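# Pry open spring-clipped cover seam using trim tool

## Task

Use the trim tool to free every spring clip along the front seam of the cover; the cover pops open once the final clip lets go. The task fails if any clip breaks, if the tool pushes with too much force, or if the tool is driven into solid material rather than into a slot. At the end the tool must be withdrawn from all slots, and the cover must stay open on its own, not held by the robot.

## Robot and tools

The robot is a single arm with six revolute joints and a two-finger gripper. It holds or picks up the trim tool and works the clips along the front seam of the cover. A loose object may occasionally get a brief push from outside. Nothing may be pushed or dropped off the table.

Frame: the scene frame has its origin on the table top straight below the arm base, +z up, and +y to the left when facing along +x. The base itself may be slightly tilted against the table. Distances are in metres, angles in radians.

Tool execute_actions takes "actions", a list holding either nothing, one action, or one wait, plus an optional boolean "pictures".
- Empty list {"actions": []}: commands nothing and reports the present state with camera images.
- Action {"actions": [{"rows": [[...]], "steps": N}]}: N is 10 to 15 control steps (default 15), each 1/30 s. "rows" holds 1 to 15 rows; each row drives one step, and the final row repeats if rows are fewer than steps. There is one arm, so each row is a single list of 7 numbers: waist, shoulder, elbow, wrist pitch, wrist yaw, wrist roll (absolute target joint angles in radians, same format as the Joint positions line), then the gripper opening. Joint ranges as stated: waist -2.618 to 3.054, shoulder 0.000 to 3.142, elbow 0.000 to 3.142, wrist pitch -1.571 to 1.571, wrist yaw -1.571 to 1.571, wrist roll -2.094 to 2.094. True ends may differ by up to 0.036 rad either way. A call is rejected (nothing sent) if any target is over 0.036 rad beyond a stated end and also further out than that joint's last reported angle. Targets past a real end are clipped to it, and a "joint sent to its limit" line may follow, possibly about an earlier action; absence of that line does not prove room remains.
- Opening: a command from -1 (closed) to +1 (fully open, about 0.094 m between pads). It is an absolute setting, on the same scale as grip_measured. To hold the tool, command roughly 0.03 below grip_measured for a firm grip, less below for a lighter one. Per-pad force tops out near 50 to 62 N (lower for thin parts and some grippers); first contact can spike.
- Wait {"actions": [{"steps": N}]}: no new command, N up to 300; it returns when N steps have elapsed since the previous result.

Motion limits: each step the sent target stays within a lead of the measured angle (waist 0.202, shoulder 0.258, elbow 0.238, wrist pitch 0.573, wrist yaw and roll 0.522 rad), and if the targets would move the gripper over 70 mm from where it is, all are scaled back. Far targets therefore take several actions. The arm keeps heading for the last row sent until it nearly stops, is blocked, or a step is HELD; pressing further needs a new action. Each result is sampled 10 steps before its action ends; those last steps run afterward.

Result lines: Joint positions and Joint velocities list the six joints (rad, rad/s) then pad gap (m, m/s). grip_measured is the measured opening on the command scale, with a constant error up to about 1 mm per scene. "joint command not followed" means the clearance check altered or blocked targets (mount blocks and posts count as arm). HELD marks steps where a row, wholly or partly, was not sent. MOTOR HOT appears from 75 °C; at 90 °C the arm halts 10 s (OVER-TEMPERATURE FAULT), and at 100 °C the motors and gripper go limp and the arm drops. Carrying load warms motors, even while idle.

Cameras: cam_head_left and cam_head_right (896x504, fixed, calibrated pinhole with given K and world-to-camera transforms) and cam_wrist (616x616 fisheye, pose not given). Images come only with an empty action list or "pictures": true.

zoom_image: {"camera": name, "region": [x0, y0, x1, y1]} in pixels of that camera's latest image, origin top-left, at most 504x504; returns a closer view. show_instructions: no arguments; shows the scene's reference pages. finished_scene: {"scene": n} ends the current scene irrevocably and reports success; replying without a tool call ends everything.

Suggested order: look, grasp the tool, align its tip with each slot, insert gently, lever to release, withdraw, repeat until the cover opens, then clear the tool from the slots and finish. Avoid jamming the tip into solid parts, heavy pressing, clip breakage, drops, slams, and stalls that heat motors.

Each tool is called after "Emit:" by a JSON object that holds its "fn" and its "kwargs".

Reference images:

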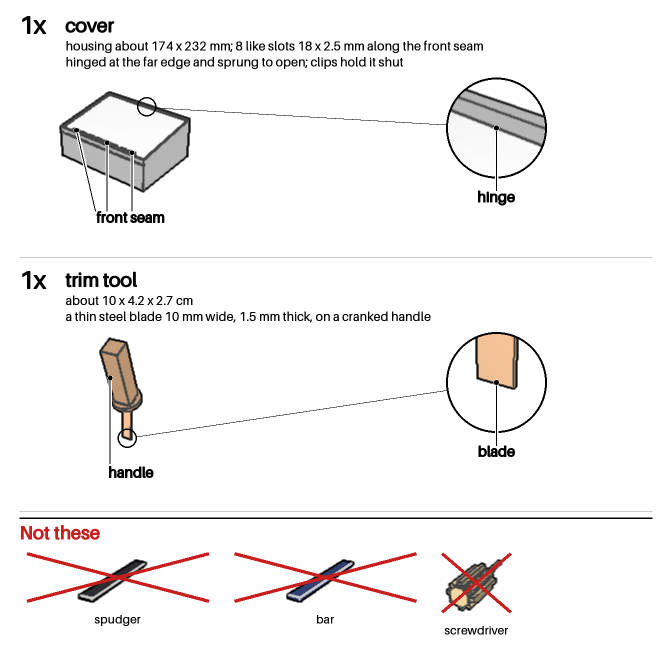

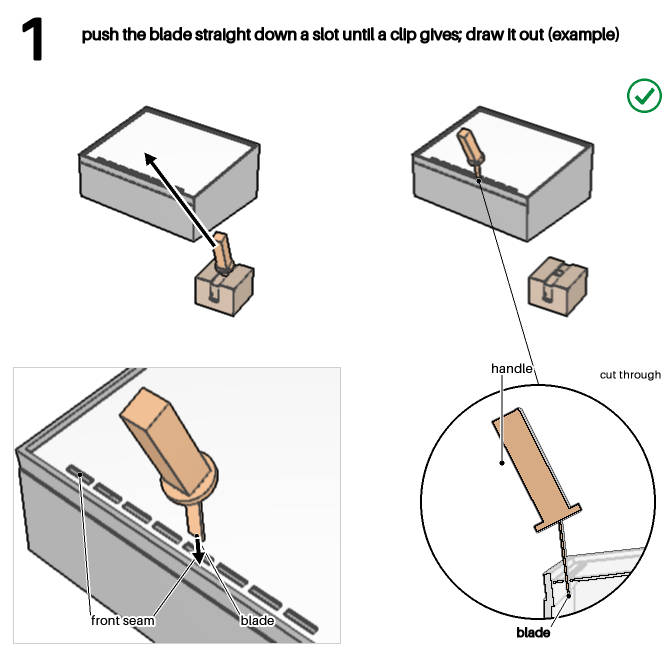

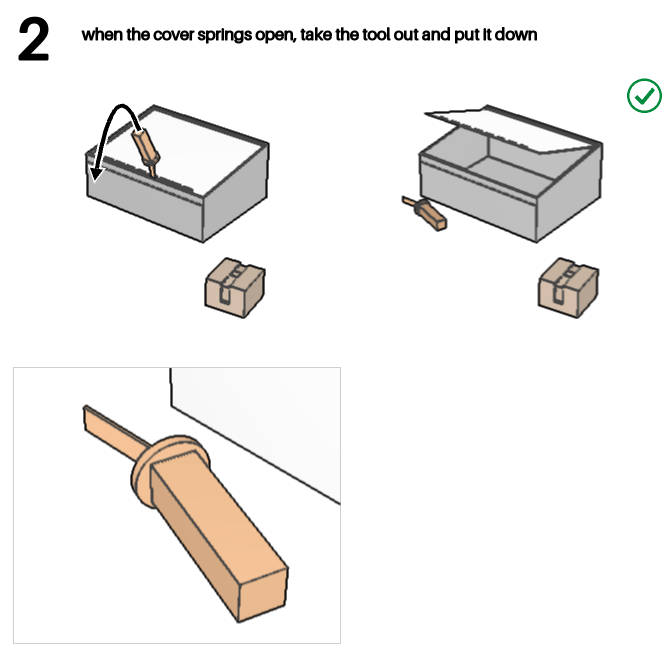

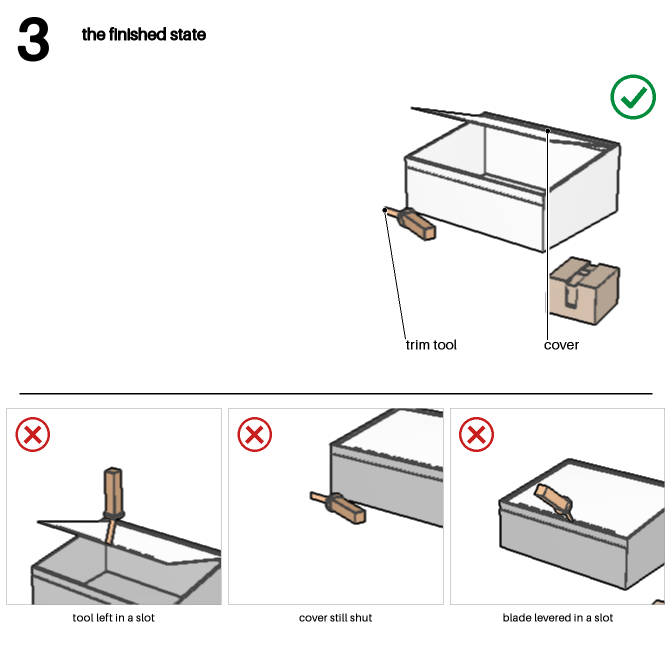

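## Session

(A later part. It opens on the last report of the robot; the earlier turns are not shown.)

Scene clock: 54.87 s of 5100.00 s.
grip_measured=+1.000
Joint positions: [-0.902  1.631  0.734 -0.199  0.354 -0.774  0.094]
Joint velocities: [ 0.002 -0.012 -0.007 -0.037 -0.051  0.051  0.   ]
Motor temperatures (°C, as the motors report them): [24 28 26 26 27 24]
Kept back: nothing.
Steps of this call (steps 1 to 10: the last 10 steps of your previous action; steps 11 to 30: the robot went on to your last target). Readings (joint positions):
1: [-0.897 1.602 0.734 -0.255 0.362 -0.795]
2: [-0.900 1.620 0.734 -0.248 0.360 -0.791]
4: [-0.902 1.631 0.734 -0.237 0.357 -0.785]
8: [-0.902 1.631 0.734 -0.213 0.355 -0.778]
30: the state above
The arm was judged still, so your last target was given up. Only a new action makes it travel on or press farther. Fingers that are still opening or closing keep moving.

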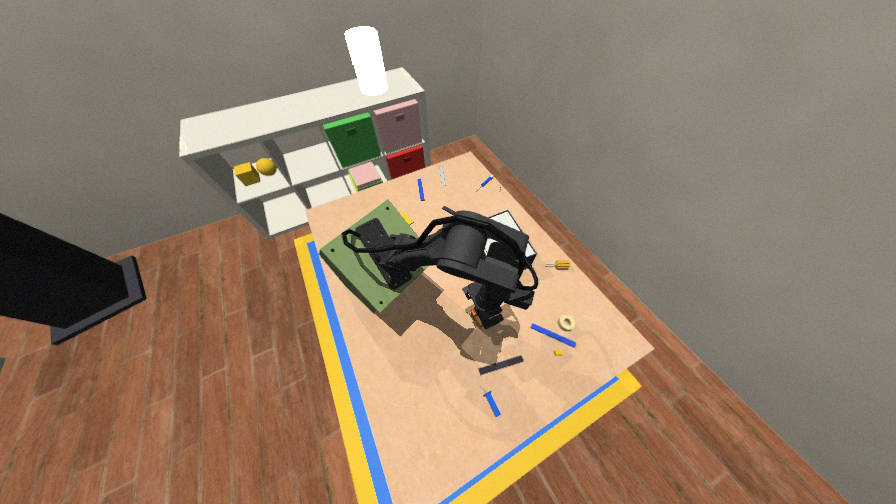

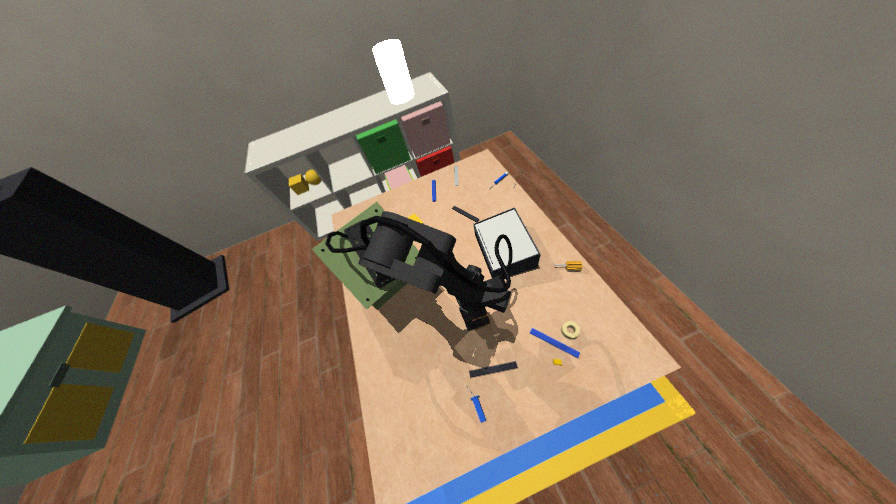

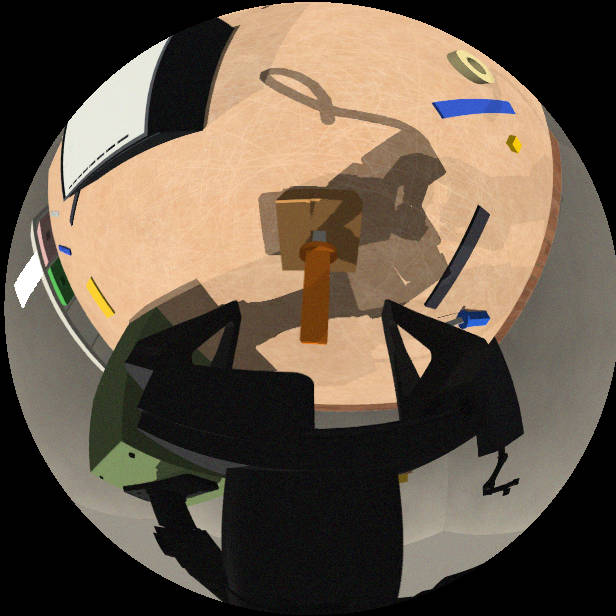

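Emit:
{"fn": "execute_actions", "kwargs": {"actions": [{"rows": [[-0.912, 1.645, 0.745, -0.18, 0.345, -0.76, 1.0],[-0.92, 1.66, 0.745, -0.15, 0.337, -0.75, 1.0],[-0.926, 1.68, 0.745, -0.121, 0.330, -0.736, 1.0]], "steps": 15}]}}

Emit:
{"fn": "execute_actions", "kwargs": {"actions": [{"steps": 30}], "pictures": true}}

Scene clock: 57.67 s of 5100.00 s.
grip_measured=+1.000
Joint positions: [-0.913  1.653  0.734 -0.163  0.348 -0.758  0.094]
Joint velocities: [-0.095  0.203 -0.022  0.198 -0.051  0.081  0.   ]
Motor temperatures (°C, as the motors report them): [24 28 26 26 27 24]
Steps of this call (steps 1 to 79: nothing new was sent; steps 80 to 84: the first 5 steps of this action). Readings (joint positions):
80: [-0.902 1.631 0.734 -0.199 0.354 -0.773]
81: [-0.902 1.632 0.734 -0.194 0.353 -0.771]
83: [-0.909 1.645 0.734 -0.171 0.349 -0.762]
84: the state above

Scene clock: 58.67 s of 5100.00 s.
grip_measured=+1.000
Joint positions: [-0.918  1.665  0.734 -0.135  0.343 -0.745  0.094]
Joint velocities: [ 0.002 -0.007 -0.012  0.095 -0.051 -0.007  0.   ]
Motor temperatures (°C, as the motors report them): [24 28 26 26 27 24]
Kept back: nothing.
Steps of this call (steps 1 to 10: the last 10 steps of your previous action; steps 11 to 30: the robot went on to your last target). Readings (joint positions):
1: [-0.915 1.659 0.734 -0.158 0.347 -0.756]
2: [-0.917 1.663 0.734 -0.154 0.347 -0.754]
4: [-0.918 1.665 0.734 -0.149 0.346 -0.750]
8: [-0.918 1.665 0.734 -0.140 0.344 -0.747]
30: the state above
The arm was judged still, so your last target was given up. Only a new action makes it travel on or press farther. Fingers that are still opening or closing keep moving.

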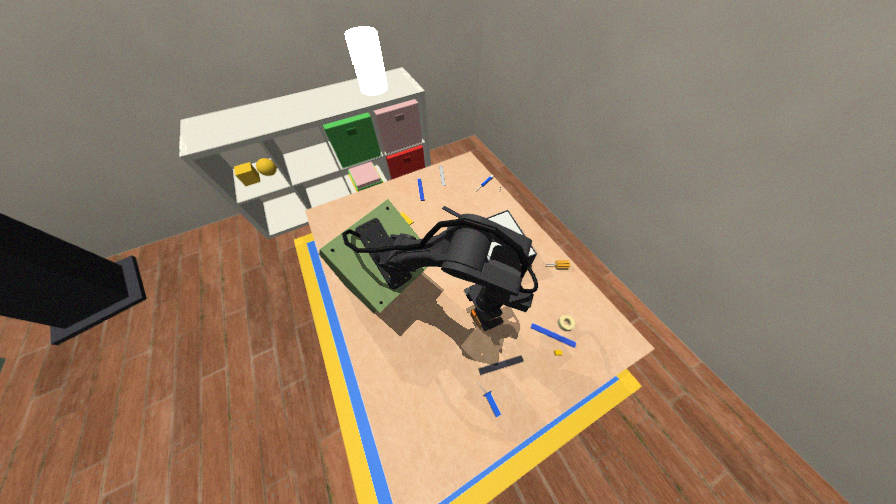

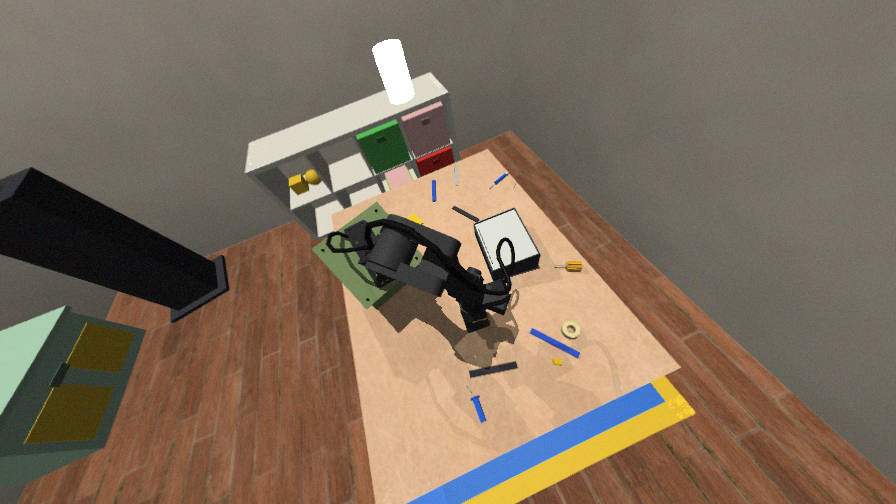

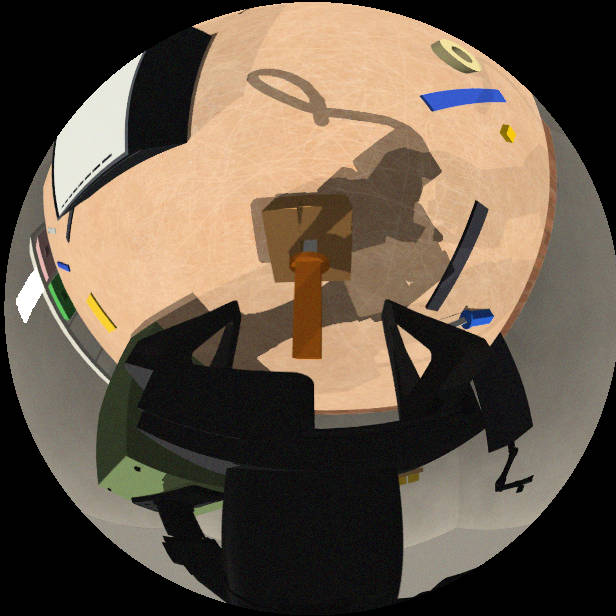

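Emit:
{"fn": "execute_actions", "kwargs": {"actions": [{"rows": [[-0.926, 1.694, 0.714, -0.100, 0.330, -0.736, 1.0]], "steps": 15}]}}

Emit:
{"fn": "execute_actions", "kwargs": {"actions": [{"steps": 20}], "pictures": true}}

Scene clock: 59.70 s of 5100.00 s.
grip_measured=+1.000
Joint positions: [-0.918  1.675  0.734 -0.121  0.343 -0.745  0.094]
Joint velocities: [ 0.002  0.042 -0.007  0.037  0.022  0.051  0.   ]
Motor temperatures (°C, as the motors report them): [24 28 26 26 27 24]
Steps of this call (steps 1 to 26: nothing new was sent; steps 27 to 31: the first 5 steps of this action). Readings (joint positions):
27: [-0.918 1.666 0.734 -0.133 0.343 -0.745]
28: [-0.918 1.669 0.734 -0.128 0.343 -0.745]
30: [-0.918 1.674 0.734 -0.123 0.343 -0.745]
31: the state above

Scene clock: 60.37 s of 5100.00 s.
grip_measured=+1.000
Joint positions: [-0.918  1.677  0.734 -0.114  0.343 -0.745  0.094]
Joint velocities: [-0.012 -0.002 -0.007 -0.022 -0.022 -0.007  0.   ]
Motor temperatures (°C, as the motors report them): [24 28 26 26 27 24]
Kept back: nothing.
Steps of this call (steps 1 to 10: the last 10 steps of your previous action; steps 11 to 15: the robot went on to your last target; steps 16 to 20: nothing new was sent). Readings (joint positions):
1: [-0.918 1.676 0.734 -0.120 0.343 -0.745]
2: [-0.918 1.677 0.734 -0.119 0.343 -0.745]
4: [-0.918 1.677 0.734 -0.117 0.343 -0.745]
8: [-0.918 1.677 0.734 -0.115 0.343 -0.745]
20: the state above
The arm was judged still, so your last target was given up. Only a new action makes it travel on or press farther. Fingers that are still opening or closing keep moving.

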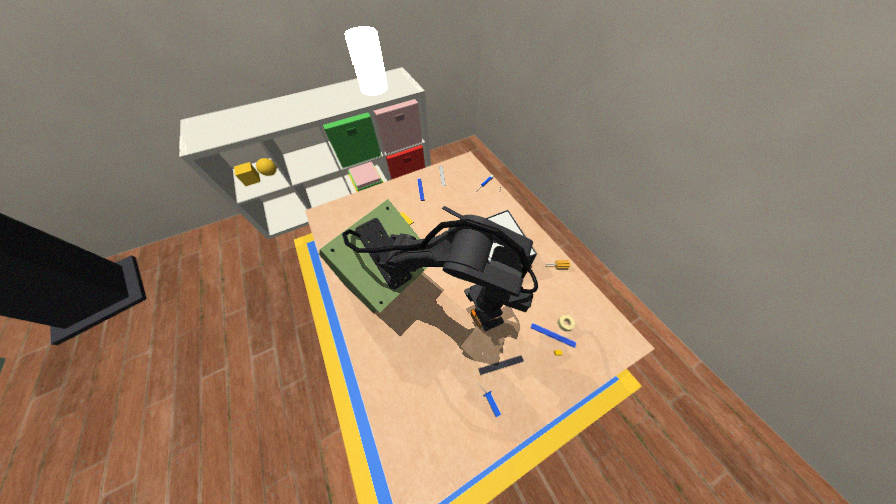

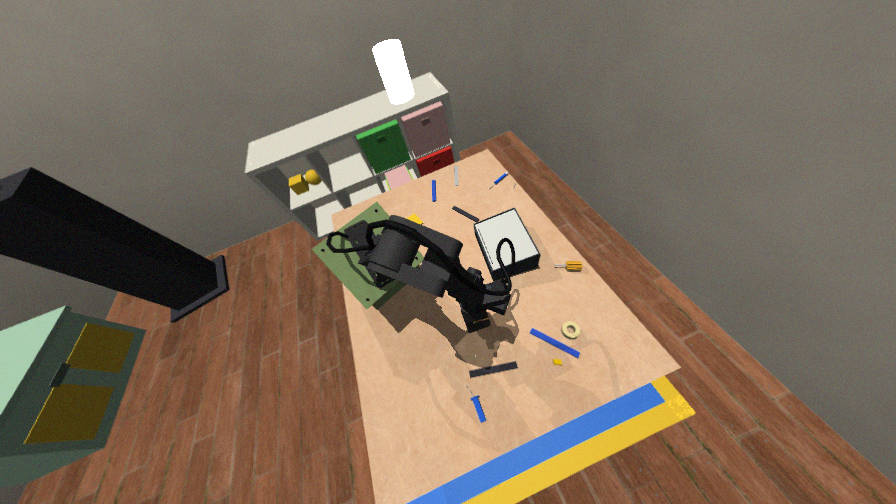

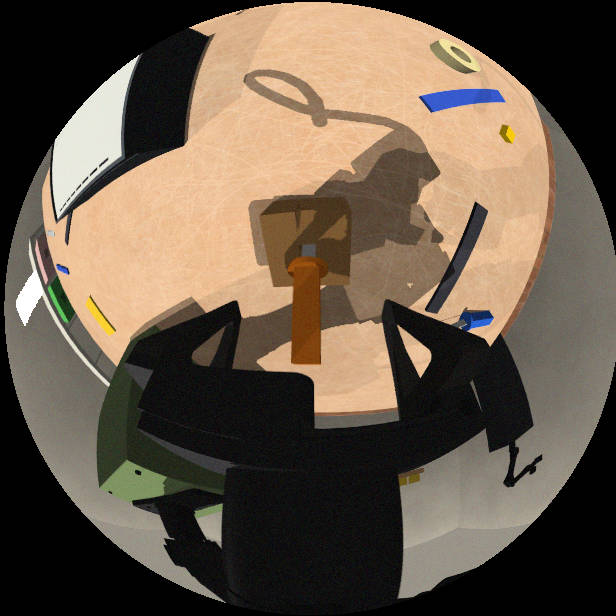

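Emit:
{"fn": "execute_actions", "kwargs": {"actions": [{"rows": [[-0.899, 1.694, 0.734, -0.100, 0.330, -0.736, 1.0]], "steps": 15}]}}

Emit:
{"fn": "execute_actions", "kwargs": {"actions": [{"steps": 15}], "pictures": true}}

Scene clock: 61.23 s of 5100.00 s.
grip_measured=+1.000
Joint positions: [-0.918  1.677  0.734 -0.114  0.343 -0.745  0.094]
Joint velocities: [ 0.002  0.017 -0.017 -0.022 -0.066  0.066  0.   ]
Motor temperatures (°C, as the motors report them): [24 28 26 26 27 24]
Steps of this call (steps 1 to 21: nothing new was sent; steps 22 to 26: the first 5 steps of this action). Readings (joint positions):
22: [-0.918 1.677 0.734 -0.114 0.343 -0.745]
23: [-0.918 1.677 0.734 -0.114 0.343 -0.745]
25: [-0.918 1.677 0.734 -0.114 0.343 -0.745]
26: the state above

Scene clock: 61.73 s of 5100.00 s.
grip_measured=+1.000
Joint positions: [-0.918  1.677  0.734 -0.114  0.343 -0.745  0.094]
Joint velocities: [-0.007 -0.017  0.002 -0.081  0.037 -0.066  0.   ]
Motor temperatures (°C, as the motors report them): [24 28 26 26 27 24]
Kept back: nothing.
Steps of this call (steps 1 to 10: the last 10 steps of your previous action; steps 11 to 15: the robot went on to your last target). Readings (joint positions):
1: [-0.918 1.677 0.734 -0.114 0.343 -0.745]
2: [-0.918 1.677 0.734 -0.114 0.343 -0.745]
4: [-0.918 1.677 0.734 -0.114 0.343 -0.745]
8: [-0.918 1.677 0.734 -0.114 0.343 -0.745]
15: the state above
The arm was judged still, so your last target was given up. Only a new action makes it travel on or press farther. Fingers that are still opening or closing keep moving.

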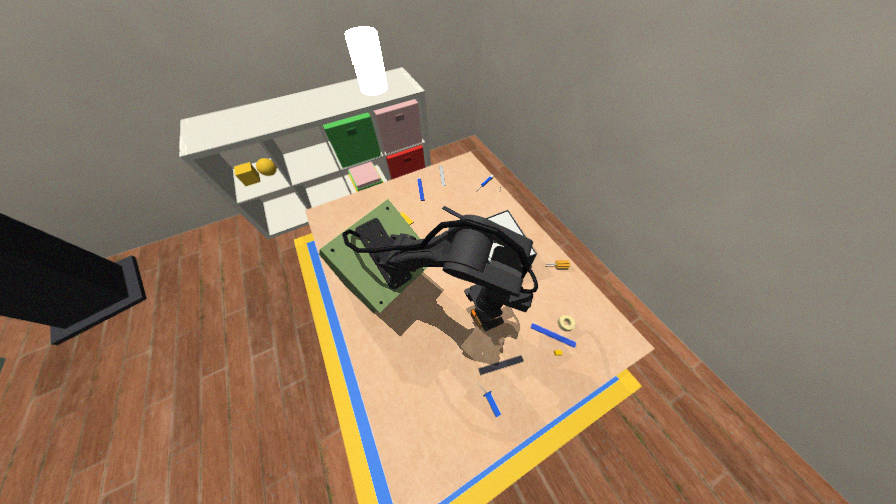

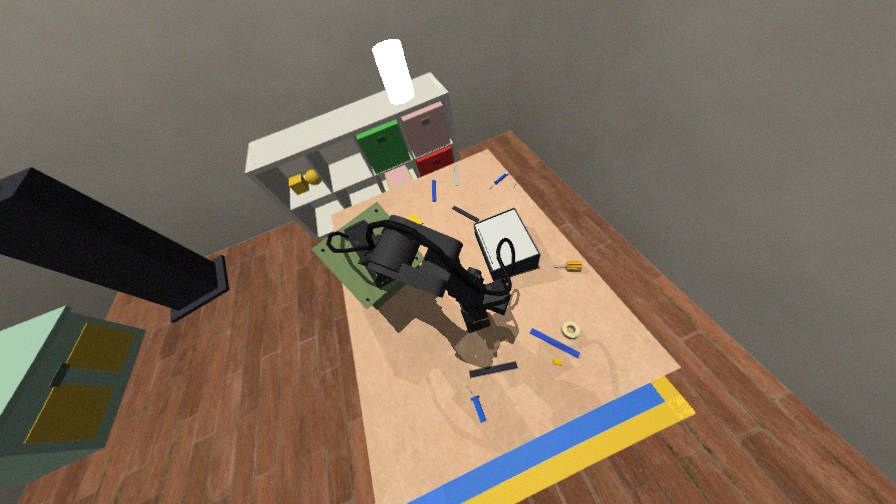

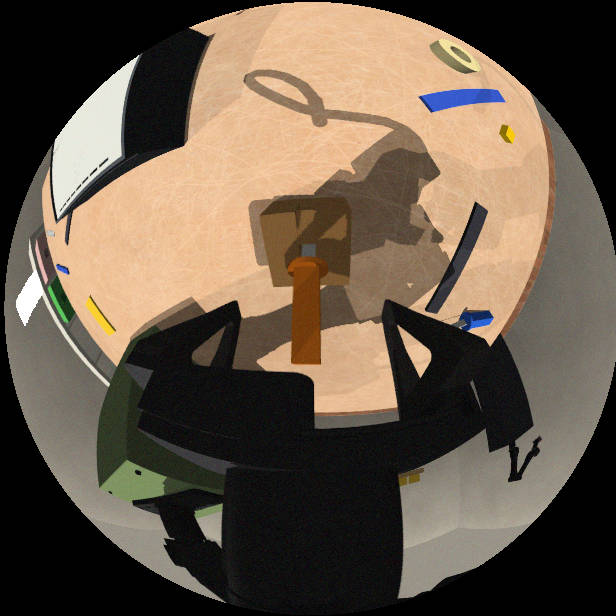

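Emit:
{"fn": "execute_actions", "kwargs": {"actions": [{"rows": [[-0.885, 1.694, 0.734, -0.100, 0.330, -0.736, 1.0],[-0.885, 1.694, 0.734, -0.100, 0.330, -0.736, 1.0],[-0.898, 1.694, 0.734, -0.100, 0.330, -0.736, 1.0]], "steps": 15}]}}

Emit:
{"fn": "execute_actions", "kwargs": {"actions": [{"steps": 12}], "pictures": true}}

Scene clock: 62.60 s of 5100.00 s.
grip_measured=+1.000
Joint positions: [-0.907  1.677  0.734 -0.114  0.341 -0.745  0.094]
Joint velocities: [ 0.007 -0.002  0.002 -0.007  0.022  0.037  0.   ]
Motor temperatures (°C, as the motors report them): [24 28 26 26 27 24]
Steps of this call (steps 1 to 21: nothing new was sent; steps 22 to 26: the first 5 steps of this action). Readings (joint positions):
22: [-0.916 1.677 0.734 -0.114 0.343 -0.745]
23: [-0.912 1.677 0.734 -0.114 0.343 -0.745]
25: [-0.907 1.677 0.734 -0.114 0.341 -0.745]
26: the state above

Scene clock: 63.00 s of 5100.00 s.
grip_measured=+1.000
Joint positions: [-0.907  1.677  0.734 -0.114  0.341 -0.745  0.094]
Joint velocities: [ 0.002 -0.007 -0.002 -0.095  0.066 -0.007  0.   ]
Motor temperatures (°C, as the motors report them): [24 28 26 26 27 24]
Kept back: nothing.
Steps of this call (steps 1 to 10: the last 10 steps of your previous action; steps 11 to 12: the robot went on to your last target). Readings (joint positions):
1: [-0.907 1.677 0.734 -0.114 0.341 -0.745]
2: [-0.907 1.677 0.734 -0.114 0.341 -0.745]
4: [-0.907 1.677 0.734 -0.114 0.341 -0.745]
8: [-0.907 1.677 0.734 -0.114 0.341 -0.745]
12: the state above

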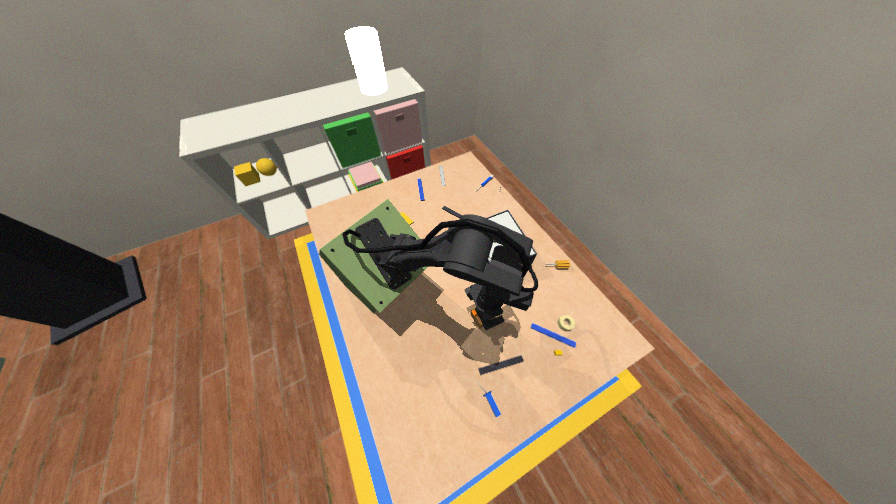

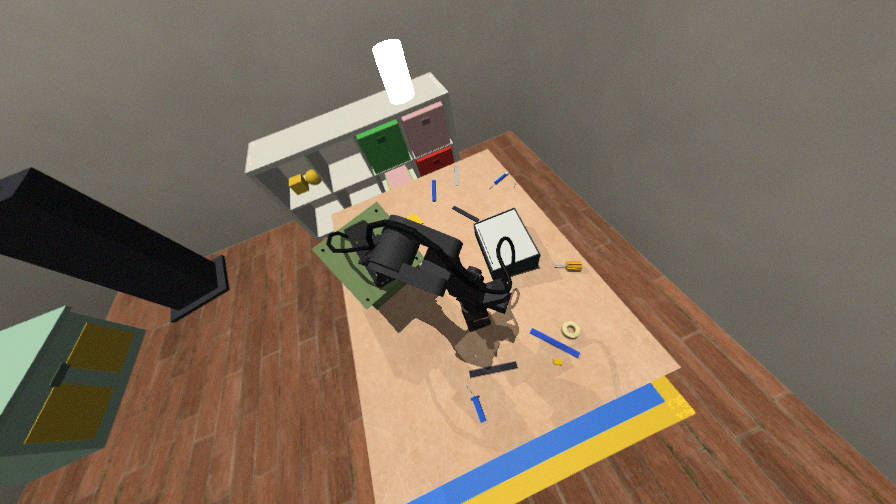

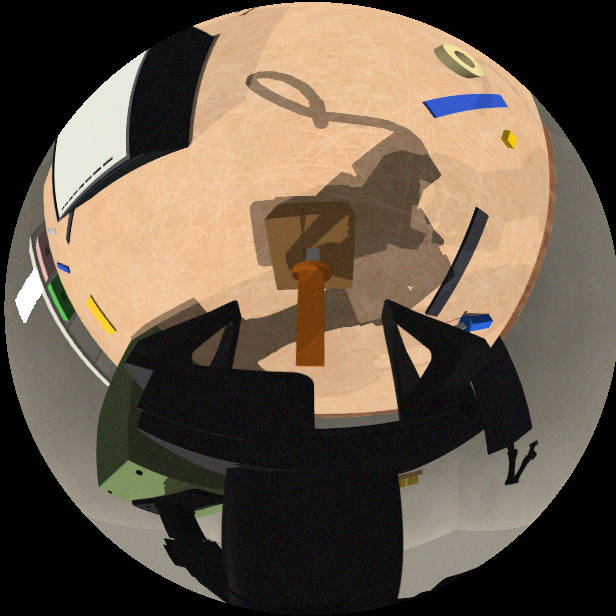

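Emit:
{"fn": "execute_actions", "kwargs": {"actions": [{"rows": [[-0.898, 1.694, 0.734, -0.100, 0.330, -0.736, 0.3],[-0.898, 1.694, 0.734, -0.100, 0.330, -0.736, -0.2],[-0.898, 1.694, 0.734, -0.100, 0.330, -0.736, -0.5]], "steps": 15}]}}

Emit:
{"fn": "execute_actions", "kwargs": {"actions": [{"steps": 30}], "pictures": true}}

Scene clock: 63.53 s of 5100.00 s.
grip_measured=-0.338
Joint positions: [-0.907  1.677  0.734 -0.114  0.341 -0.745  0.031]
Joint velocities: [-0.007  0.002 -0.022  0.022 -0.007 -0.037 -0.32 ]
Motor temperatures (°C, as the motors report them): [24 28 26 26 27 24]
Steps of this call (steps 1 to 11: the robot went on to your last target; steps 12 to 16: the first 5 steps of this action). Readings (joint positions):
12: [-0.907 1.677 0.734 -0.114 0.341 -0.745]
13: [-0.907 1.677 0.734 -0.114 0.341 -0.745]
15: [-0.907 1.677 0.734 -0.114 0.341 -0.745]
16: the state above

Scene clock: 64.53 s of 5100.00 s.
grip_measured=-0.498
Joint positions: [-0.907  1.677  0.734 -0.114  0.341 -0.745  0.024]
Joint velocities: [ 0.002 -0.007 -0.012 -0.007  0.007 -0.051 -0.001]
Motor temperatures (°C, as the motors report them): [24 28 26 26 27 24]
Kept back: nothing.
Steps of this call (steps 1 to 10: the last 10 steps of your previous action; steps 11 to 15: the robot went on to your last target; steps 16 to 30: nothing new was sent). Readings (joint positions):
1: [-0.907 1.677 0.734 -0.114 0.341 -0.745]
2: [-0.907 1.677 0.734 -0.114 0.341 -0.745]
4: [-0.907 1.677 0.734 -0.114 0.341 -0.745]
8: [-0.907 1.677 0.734 -0.114 0.341 -0.745]
30: the state above
The arm was judged still, so your last target was given up. Only a new action makes it travel on or press farther. Fingers that are still opening or closing keep moving.

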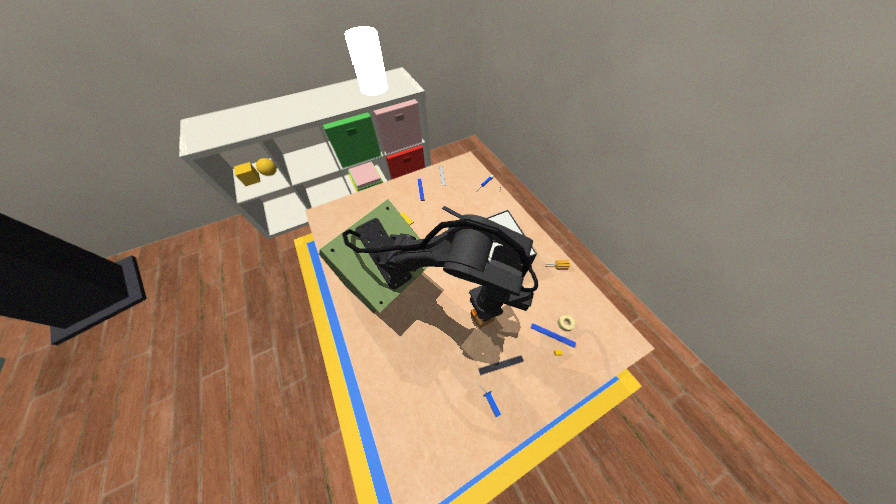

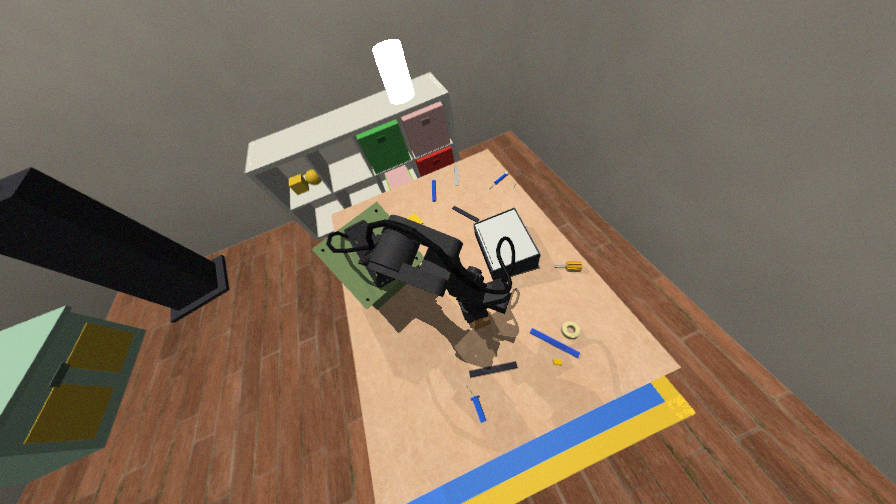

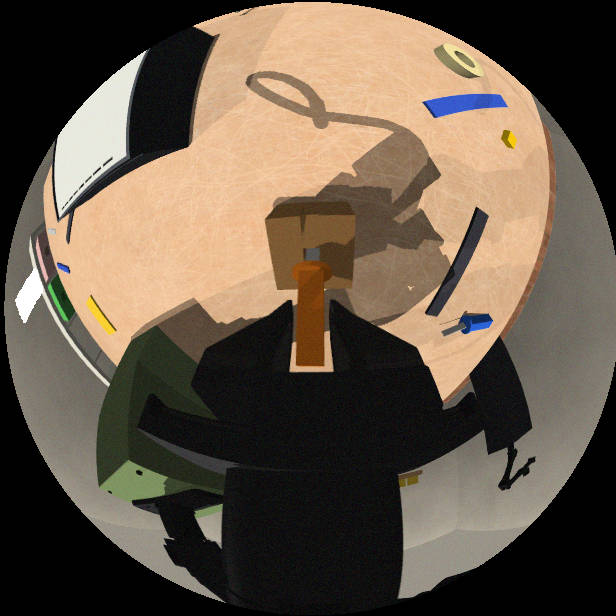

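Emit:
{"fn": "execute_actions", "kwargs": {"actions": [{"rows": [[-0.898, 1.694, 0.734, -0.100, 0.330, -0.736, -0.58],[-0.898, 1.694, 0.734, -0.100, 0.330, -0.736, -0.58],[-0.898, 1.694, 0.734, -0.100, 0.330, -0.736, -0.62],[-0.898, 1.694, 0.734, -0.100, 0.330, -0.736, -0.62],[-0.898, 1.694, 0.734, -0.100, 0.330, -0.736, -0.66]], "steps": 15}]}}

Emit:
{"fn": "execute_actions", "kwargs": {"actions": [{"steps": 20}]}}

Scene clock: 65.20 s of 5100.00 s.
grip_measured=-0.643
Joint positions: [-0.907  1.677  0.734 -0.113  0.341 -0.745  0.017]
Joint velocities: [-0.007 -0.002 -0.002  0.081 -0.051 -0.037 -0.024]
Motor temperatures (°C, as the motors report them): [24 28 26 26 27 24]
Steps of this call (steps 1 to 15: nothing new was sent; steps 16 to 20: the first 5 steps of this action). Readings (joint positions):
16: [-0.907 1.677 0.734 -0.114 0.341 -0.745]
17: [-0.907 1.677 0.734 -0.114 0.341 -0.745]
19: [-0.907 1.677 0.734 -0.114 0.341 -0.745]
20: the state above

Scene clock: 65.87 s of 5100.00 s.
grip_measured=-0.652
Joint positions: [-0.907  1.677  0.734 -0.113  0.341 -0.745  0.016]
Joint velocities: [-0.002 -0.007 -0.007  0.007 -0.066 -0.037  0.   ]
Motor temperatures (°C, as the motors report them): [24 28 26 26 27 24]
Kept back: nothing.
Steps of this call (steps 1 to 10: the last 10 steps of your previous action; steps 11 to 15: the robot went on to your last target; steps 16 to 20: nothing new was sent). Readings (joint positions):
1: [-0.907 1.677 0.734 -0.113 0.341 -0.745]
2: [-0.907 1.677 0.734 -0.113 0.341 -0.745]
4: [-0.907 1.677 0.734 -0.113 0.341 -0.745]
8: [-0.907 1.677 0.734 -0.113 0.341 -0.745]
20: the state above
The arm was judged still, so your last target was given up. Only a new action makes it travel on or press farther. Fingers that are still opening or closing keep moving.

Emit:
{"fn": "execute_actions", "kwargs": {"actions": [{"rows": [[-0.898, 1.677, 0.740, -0.120, 0.345, -0.740, -0.69],[-0.893, 1.668, 0.745, -0.133, 0.349, -0.735, -0.69],[-0.888, 1.658, 0.749, -0.146, 0.352, -0.730, -0.69],[-0.883, 1.648, 0.752, -0.160, 0.355, -0.725, -0.69],[-0.878, 1.638, 0.755, -0.174, 0.358, -0.720, -0.69],[-0.872, 1.628, 0.757, -0.188, 0.361, -0.715, -0.69],[-0.867, 1.618, 0.760, -0.202, 0.364, -0.710, -0.69],[-0.862, 1.608, 0.762, -0.216, 0.367, -0.705, -0.69],[-0.856, 1.598, 0.765, -0.230, 0.370, -0.700, -0.69],[-0.851, 1.588, 0.767, -0.244, 0.372, -0.695, -0.69],[-0.846, 1.578, 0.770, -0.258, 0.375, -0.690, -0.69],[-0.840, 1.568, 0.772, -0.272, 0.377, -0.685, -0.69],[-0.835, 1.558, 0.775, -0.286, 0.380, -0.680, -0.69],[-0.830, 1.548, 0.777, -0.300, 0.382, -0.675, -0.69],[-0.825, 1.538, 0.780, -0.314, 0.385, -0.670, -0.69]], "steps": 15}]}}

Emit:
{"fn": "execute_actions", "kwargs": {"actions": [{"rows": [[-0.818, 1.526, 0.783, -0.330, 0.388, -0.664, -0.69],[-0.812, 1.514, 0.785, -0.346, 0.391, -0.658, -0.69],[-0.806, 1.502, 0.787, -0.362, 0.394, -0.652, -0.69],[-0.800, 1.490, 0.789, -0.378, 0.397, -0.646, -0.69],[-0.794, 1.478, 0.791, -0.394, 0.400, -0.640, -0.69],[-0.788, 1.466, 0.793, -0.410, 0.403, -0.634, -0.69],[-0.783, 1.455, 0.795, -0.430, 0.405, -0.628, -0.69]], "steps": 15}], "pictures": true}}

Scene clock: 68.97 s of 5100.00 s.
grip_measured=-0.670
Joint positions: [-0.903  1.671  0.734 -0.126  0.345 -0.739  0.016]
Joint velocities: [ 0.09  -0.164  0.007 -0.242  0.11   0.022  0.   ]
Motor temperatures (°C, as the motors report them): [24 28 26 26 27 24]
Steps of this call (steps 1 to 88: nothing new was sent; steps 89 to 93: the first 5 steps of this action). Readings (joint positions):
89: [-0.907 1.677 0.734 -0.113 0.342 -0.745]
90: [-0.907 1.677 0.734 -0.113 0.342 -0.744]
92: [-0.906 1.675 0.734 -0.118 0.343 -0.742]
93: the state above

Scene clock: 69.47 s of 5100.00 s.
grip_measured=-0.670
Joint positions: [-0.819  1.514  0.759 -0.315  0.382 -0.672  0.016]
Joint velocities: [ 0.173 -0.349  0.076 -0.432  0.051  0.11   0.   ]
Motor temperatures (°C, as the motors report them): [24 28 26 26 27 24]
Steps of this call (steps 1 to 10: the last 10 steps of your previous action; steps 11 to 15: the first 5 steps of this action). Readings (joint positions):
11: [-0.844 1.561 0.747 -0.260 0.373 -0.694]
12: [-0.838 1.551 0.750 -0.273 0.375 -0.688]
14: [-0.826 1.527 0.757 -0.300 0.379 -0.678]
15: the state above

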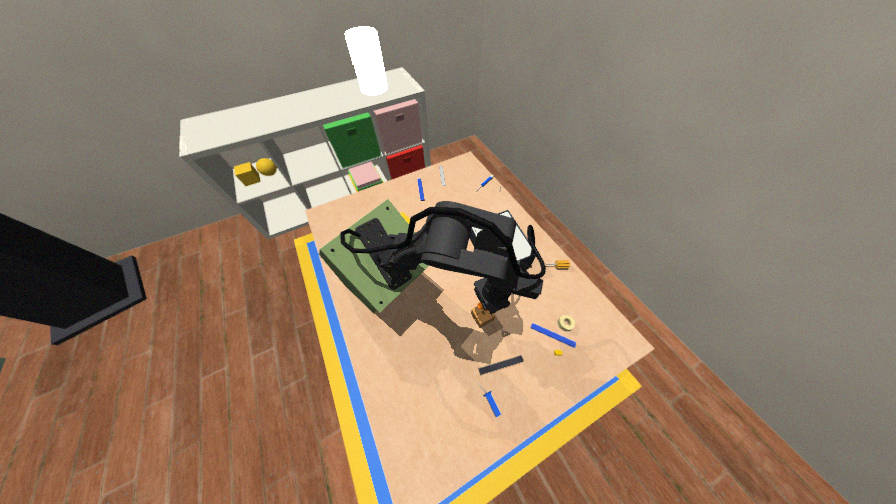

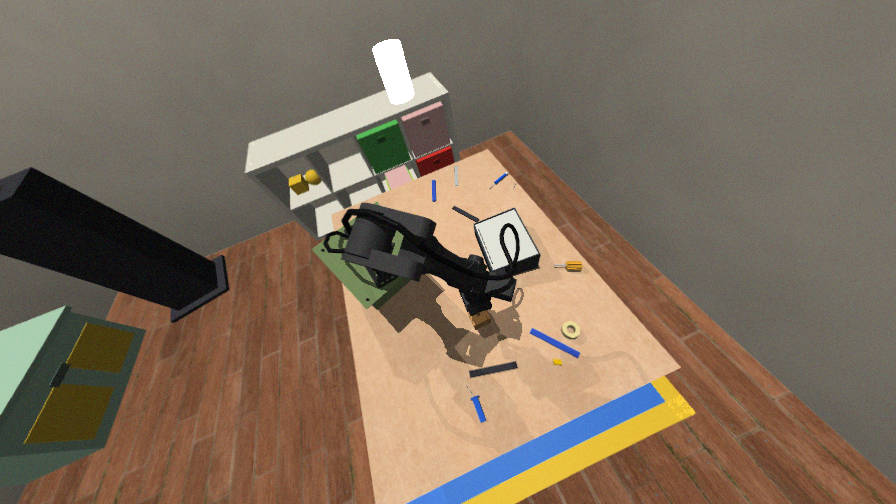

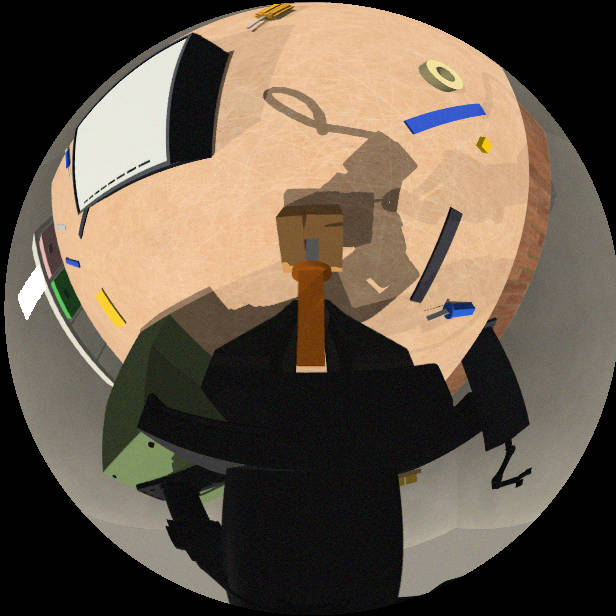

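Emit:
{"fn": "execute_actions", "kwargs": {"actions": [{"rows": [[-0.70, 1.46, 0.82, -0.50, 0.43, -0.53, -0.69],[-0.60, 1.47, 0.85, -0.57, 0.47, -0.42, -0.69],[-0.50, 1.48, 0.88, -0.64, 0.50, -0.30, -0.69],[-0.38, 1.49, 0.91, -0.71, 0.54, -0.17, -0.69],[-0.268, 1.499, 0.932, -0.782, 0.5735, -0.04, -0.69]], "steps": 15}]}}

Emit:
{"fn": "execute_actions", "kwargs": {"actions": [{"rows": [[-0.22, 1.59, 0.98, -0.775, 0.58, 0.02, -0.69],[-0.16, 1.68, 1.03, -0.765, 0.585, 0.08, -0.69],[-0.11, 1.77, 1.075, -0.755, 0.59, 0.14, -0.69],[-0.06, 1.86, 1.12, -0.745, 0.598, 0.20, -0.69],[-0.01, 1.95, 1.165, -0.738, 0.604, 0.27, -0.69],[0.040, 2.037, 1.209, -0.730, 0.610, 0.33, -0.69]], "steps": 15}]}}

Emit:
{"fn": "execute_actions", "kwargs": {"actions": [{"steps": 35}], "pictures": true}}

Scene clock: 73.00 s of 5100.00 s.
grip_measured=-0.670
Joint positions: [-0.558  1.477  0.857 -0.574  0.481 -0.387  0.016]
Joint velocities: [ 2.02   0.188  0.896 -1.238  0.593  2.278 -0.001]
Motor temperatures (°C, as the motors report them): [24 28 26 26 27 24]
Steps of this call (steps 1 to 10: the last 10 steps of your previous action; steps 11 to 30: the robot went on to your last target; steps 31 to 90: nothing new was sent; then 0.37 s passed at rest; steps 91 to 95: the first 5 steps of this action). Readings (joint positions):
91: [-0.786 1.466 0.774 -0.425 0.406 -0.620]
92: [-0.752 1.466 0.784 -0.452 0.425 -0.585]
94: [-0.629 1.471 0.828 -0.531 0.461 -0.467]
95: the state above

Scene clock: 73.50 s of 5100.00 s.
grip_measured=-0.670
Joint positions: [-0.145  1.742  1.072 -0.762  0.589  0.064  0.016]
Joint velocities: [ 1.189  2.186  1.15   0.256  0.081  1.092 -0.001]
Motor temperatures (°C, as the motors report them): [24 28 26 26 27 24]
Steps of this call (steps 1 to 10: the last 10 steps of your previous action; steps 11 to 15: the first 5 steps of this action). Readings (joint positions):
11: [-0.260 1.496 0.926 -0.752 0.556 -0.068]
12: [-0.248 1.531 0.949 -0.765 0.566 -0.041]
14: [-0.186 1.666 1.030 -0.770 0.584 0.027]
15: the state above

Scene clock: 74.67 s of 5100.00 s.
grip_measured=-0.670
Joint positions: [ 0.041  2.052  1.186 -0.722  0.599  0.321  0.016]
Joint velocities: [-0.022 -0.007  0.002  0.066 -0.081 -0.007 -0.   ]
Motor temperatures (°C, as the motors report them): [24 28 26 26 27 24]
Kept back: nothing.
Steps of this call (steps 1 to 10: the last 10 steps of your previous action; steps 11 to 30: the robot went on to your last target; steps 31 to 35: nothing new was sent). Readings (joint positions):
1: [-0.102 1.817 1.111 -0.753 0.592 0.103]
2: [-0.059 1.890 1.146 -0.744 0.595 0.143]
4: [0.011 2.003 1.185 -0.718 0.595 0.206]
8: [0.051 2.061 1.186 -0.722 0.592 0.272]
35: the state above
The arm was judged still, so your last target was given up. Only a new action makes it travel on or press farther. Fingers that are still opening or closing keep moving.

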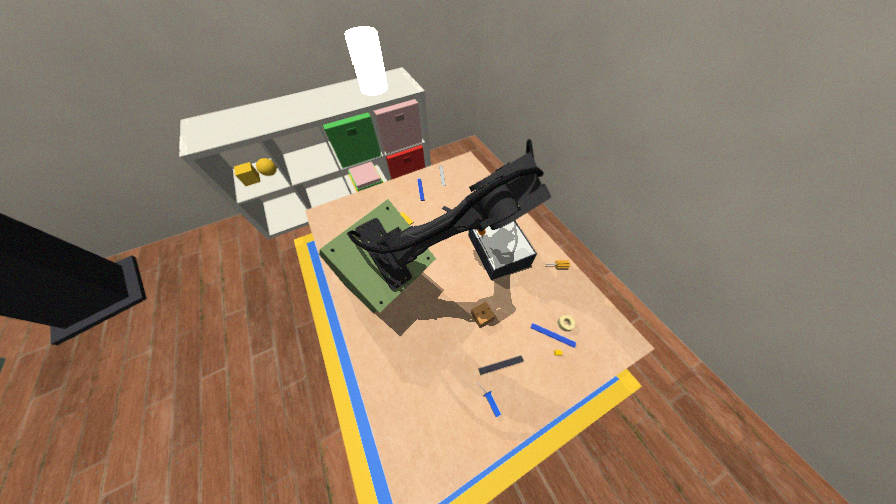

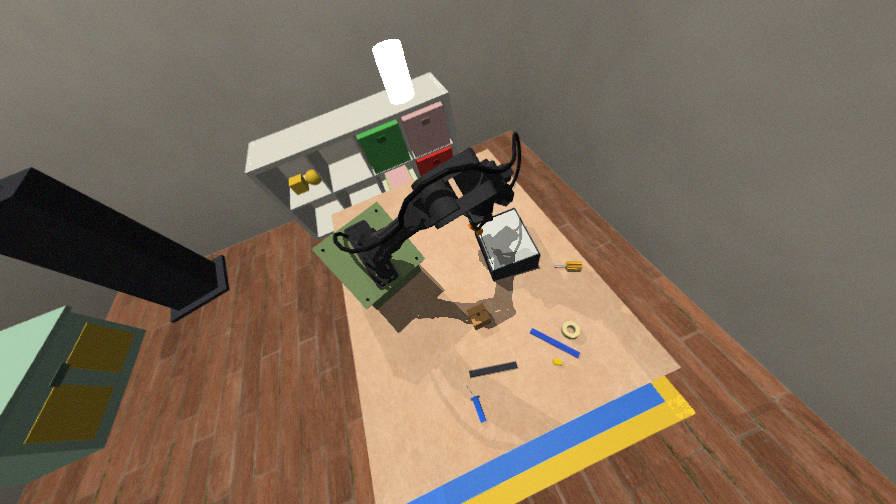

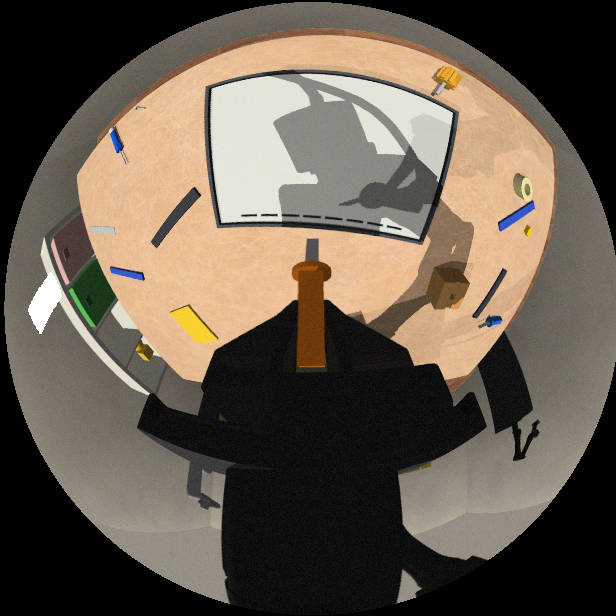

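Emit:
{"fn": "execute_actions", "kwargs": {"actions": []}}

Scene clock: 76.50 s of 5100.00 s.
grip_measured=-0.670
Joint positions: [ 0.041  2.052  1.186 -0.722  0.599  0.321  0.016]
Joint velocities: [-0.012 -0.022  0.012 -0.037  0.022 -0.037 -0.001]
Motor temperatures (°C, as the motors report them): [25 29 26 26 27 24]
Kept back: nothing.
Steps of this call (steps 1 to 55: nothing new was sent). Readings (joint positions):
1: [0.041 2.052 1.186 -0.722 0.599 0.321]
2: [0.041 2.052 1.186 -0.722 0.599 0.321]
4: [0.041 2.052 1.186 -0.722 0.599 0.321]
8: [0.041 2.052 1.186 -0.722 0.599 0.321]
55: the state above

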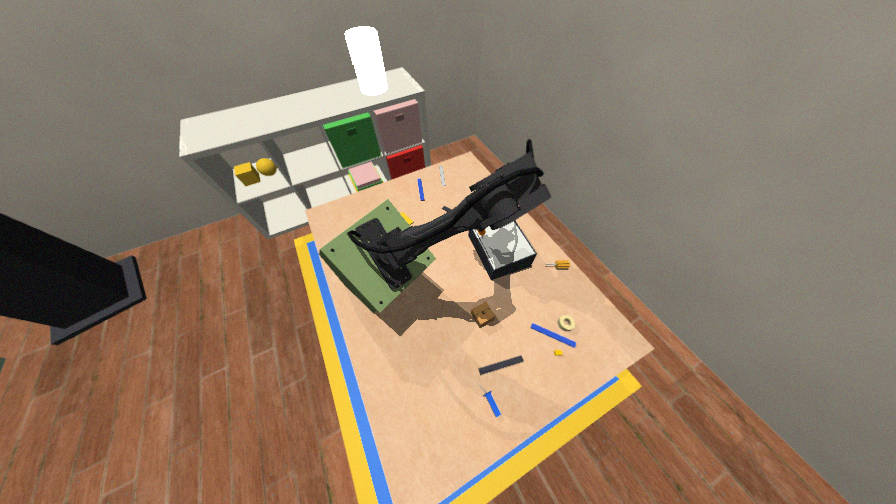

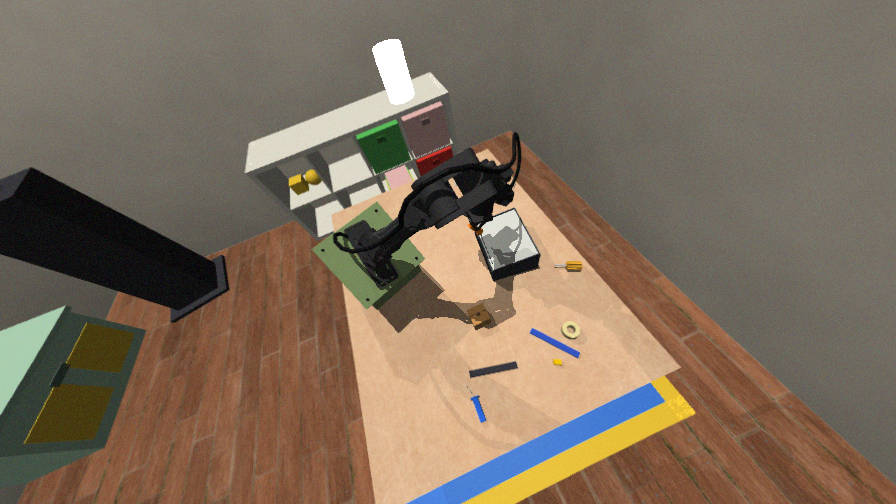

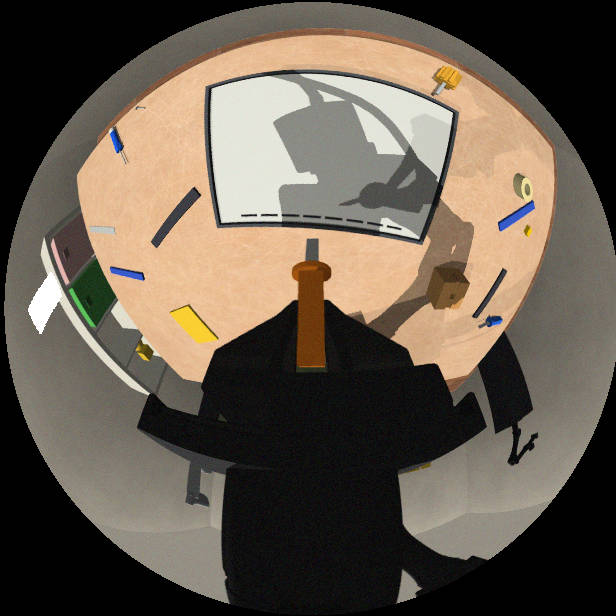

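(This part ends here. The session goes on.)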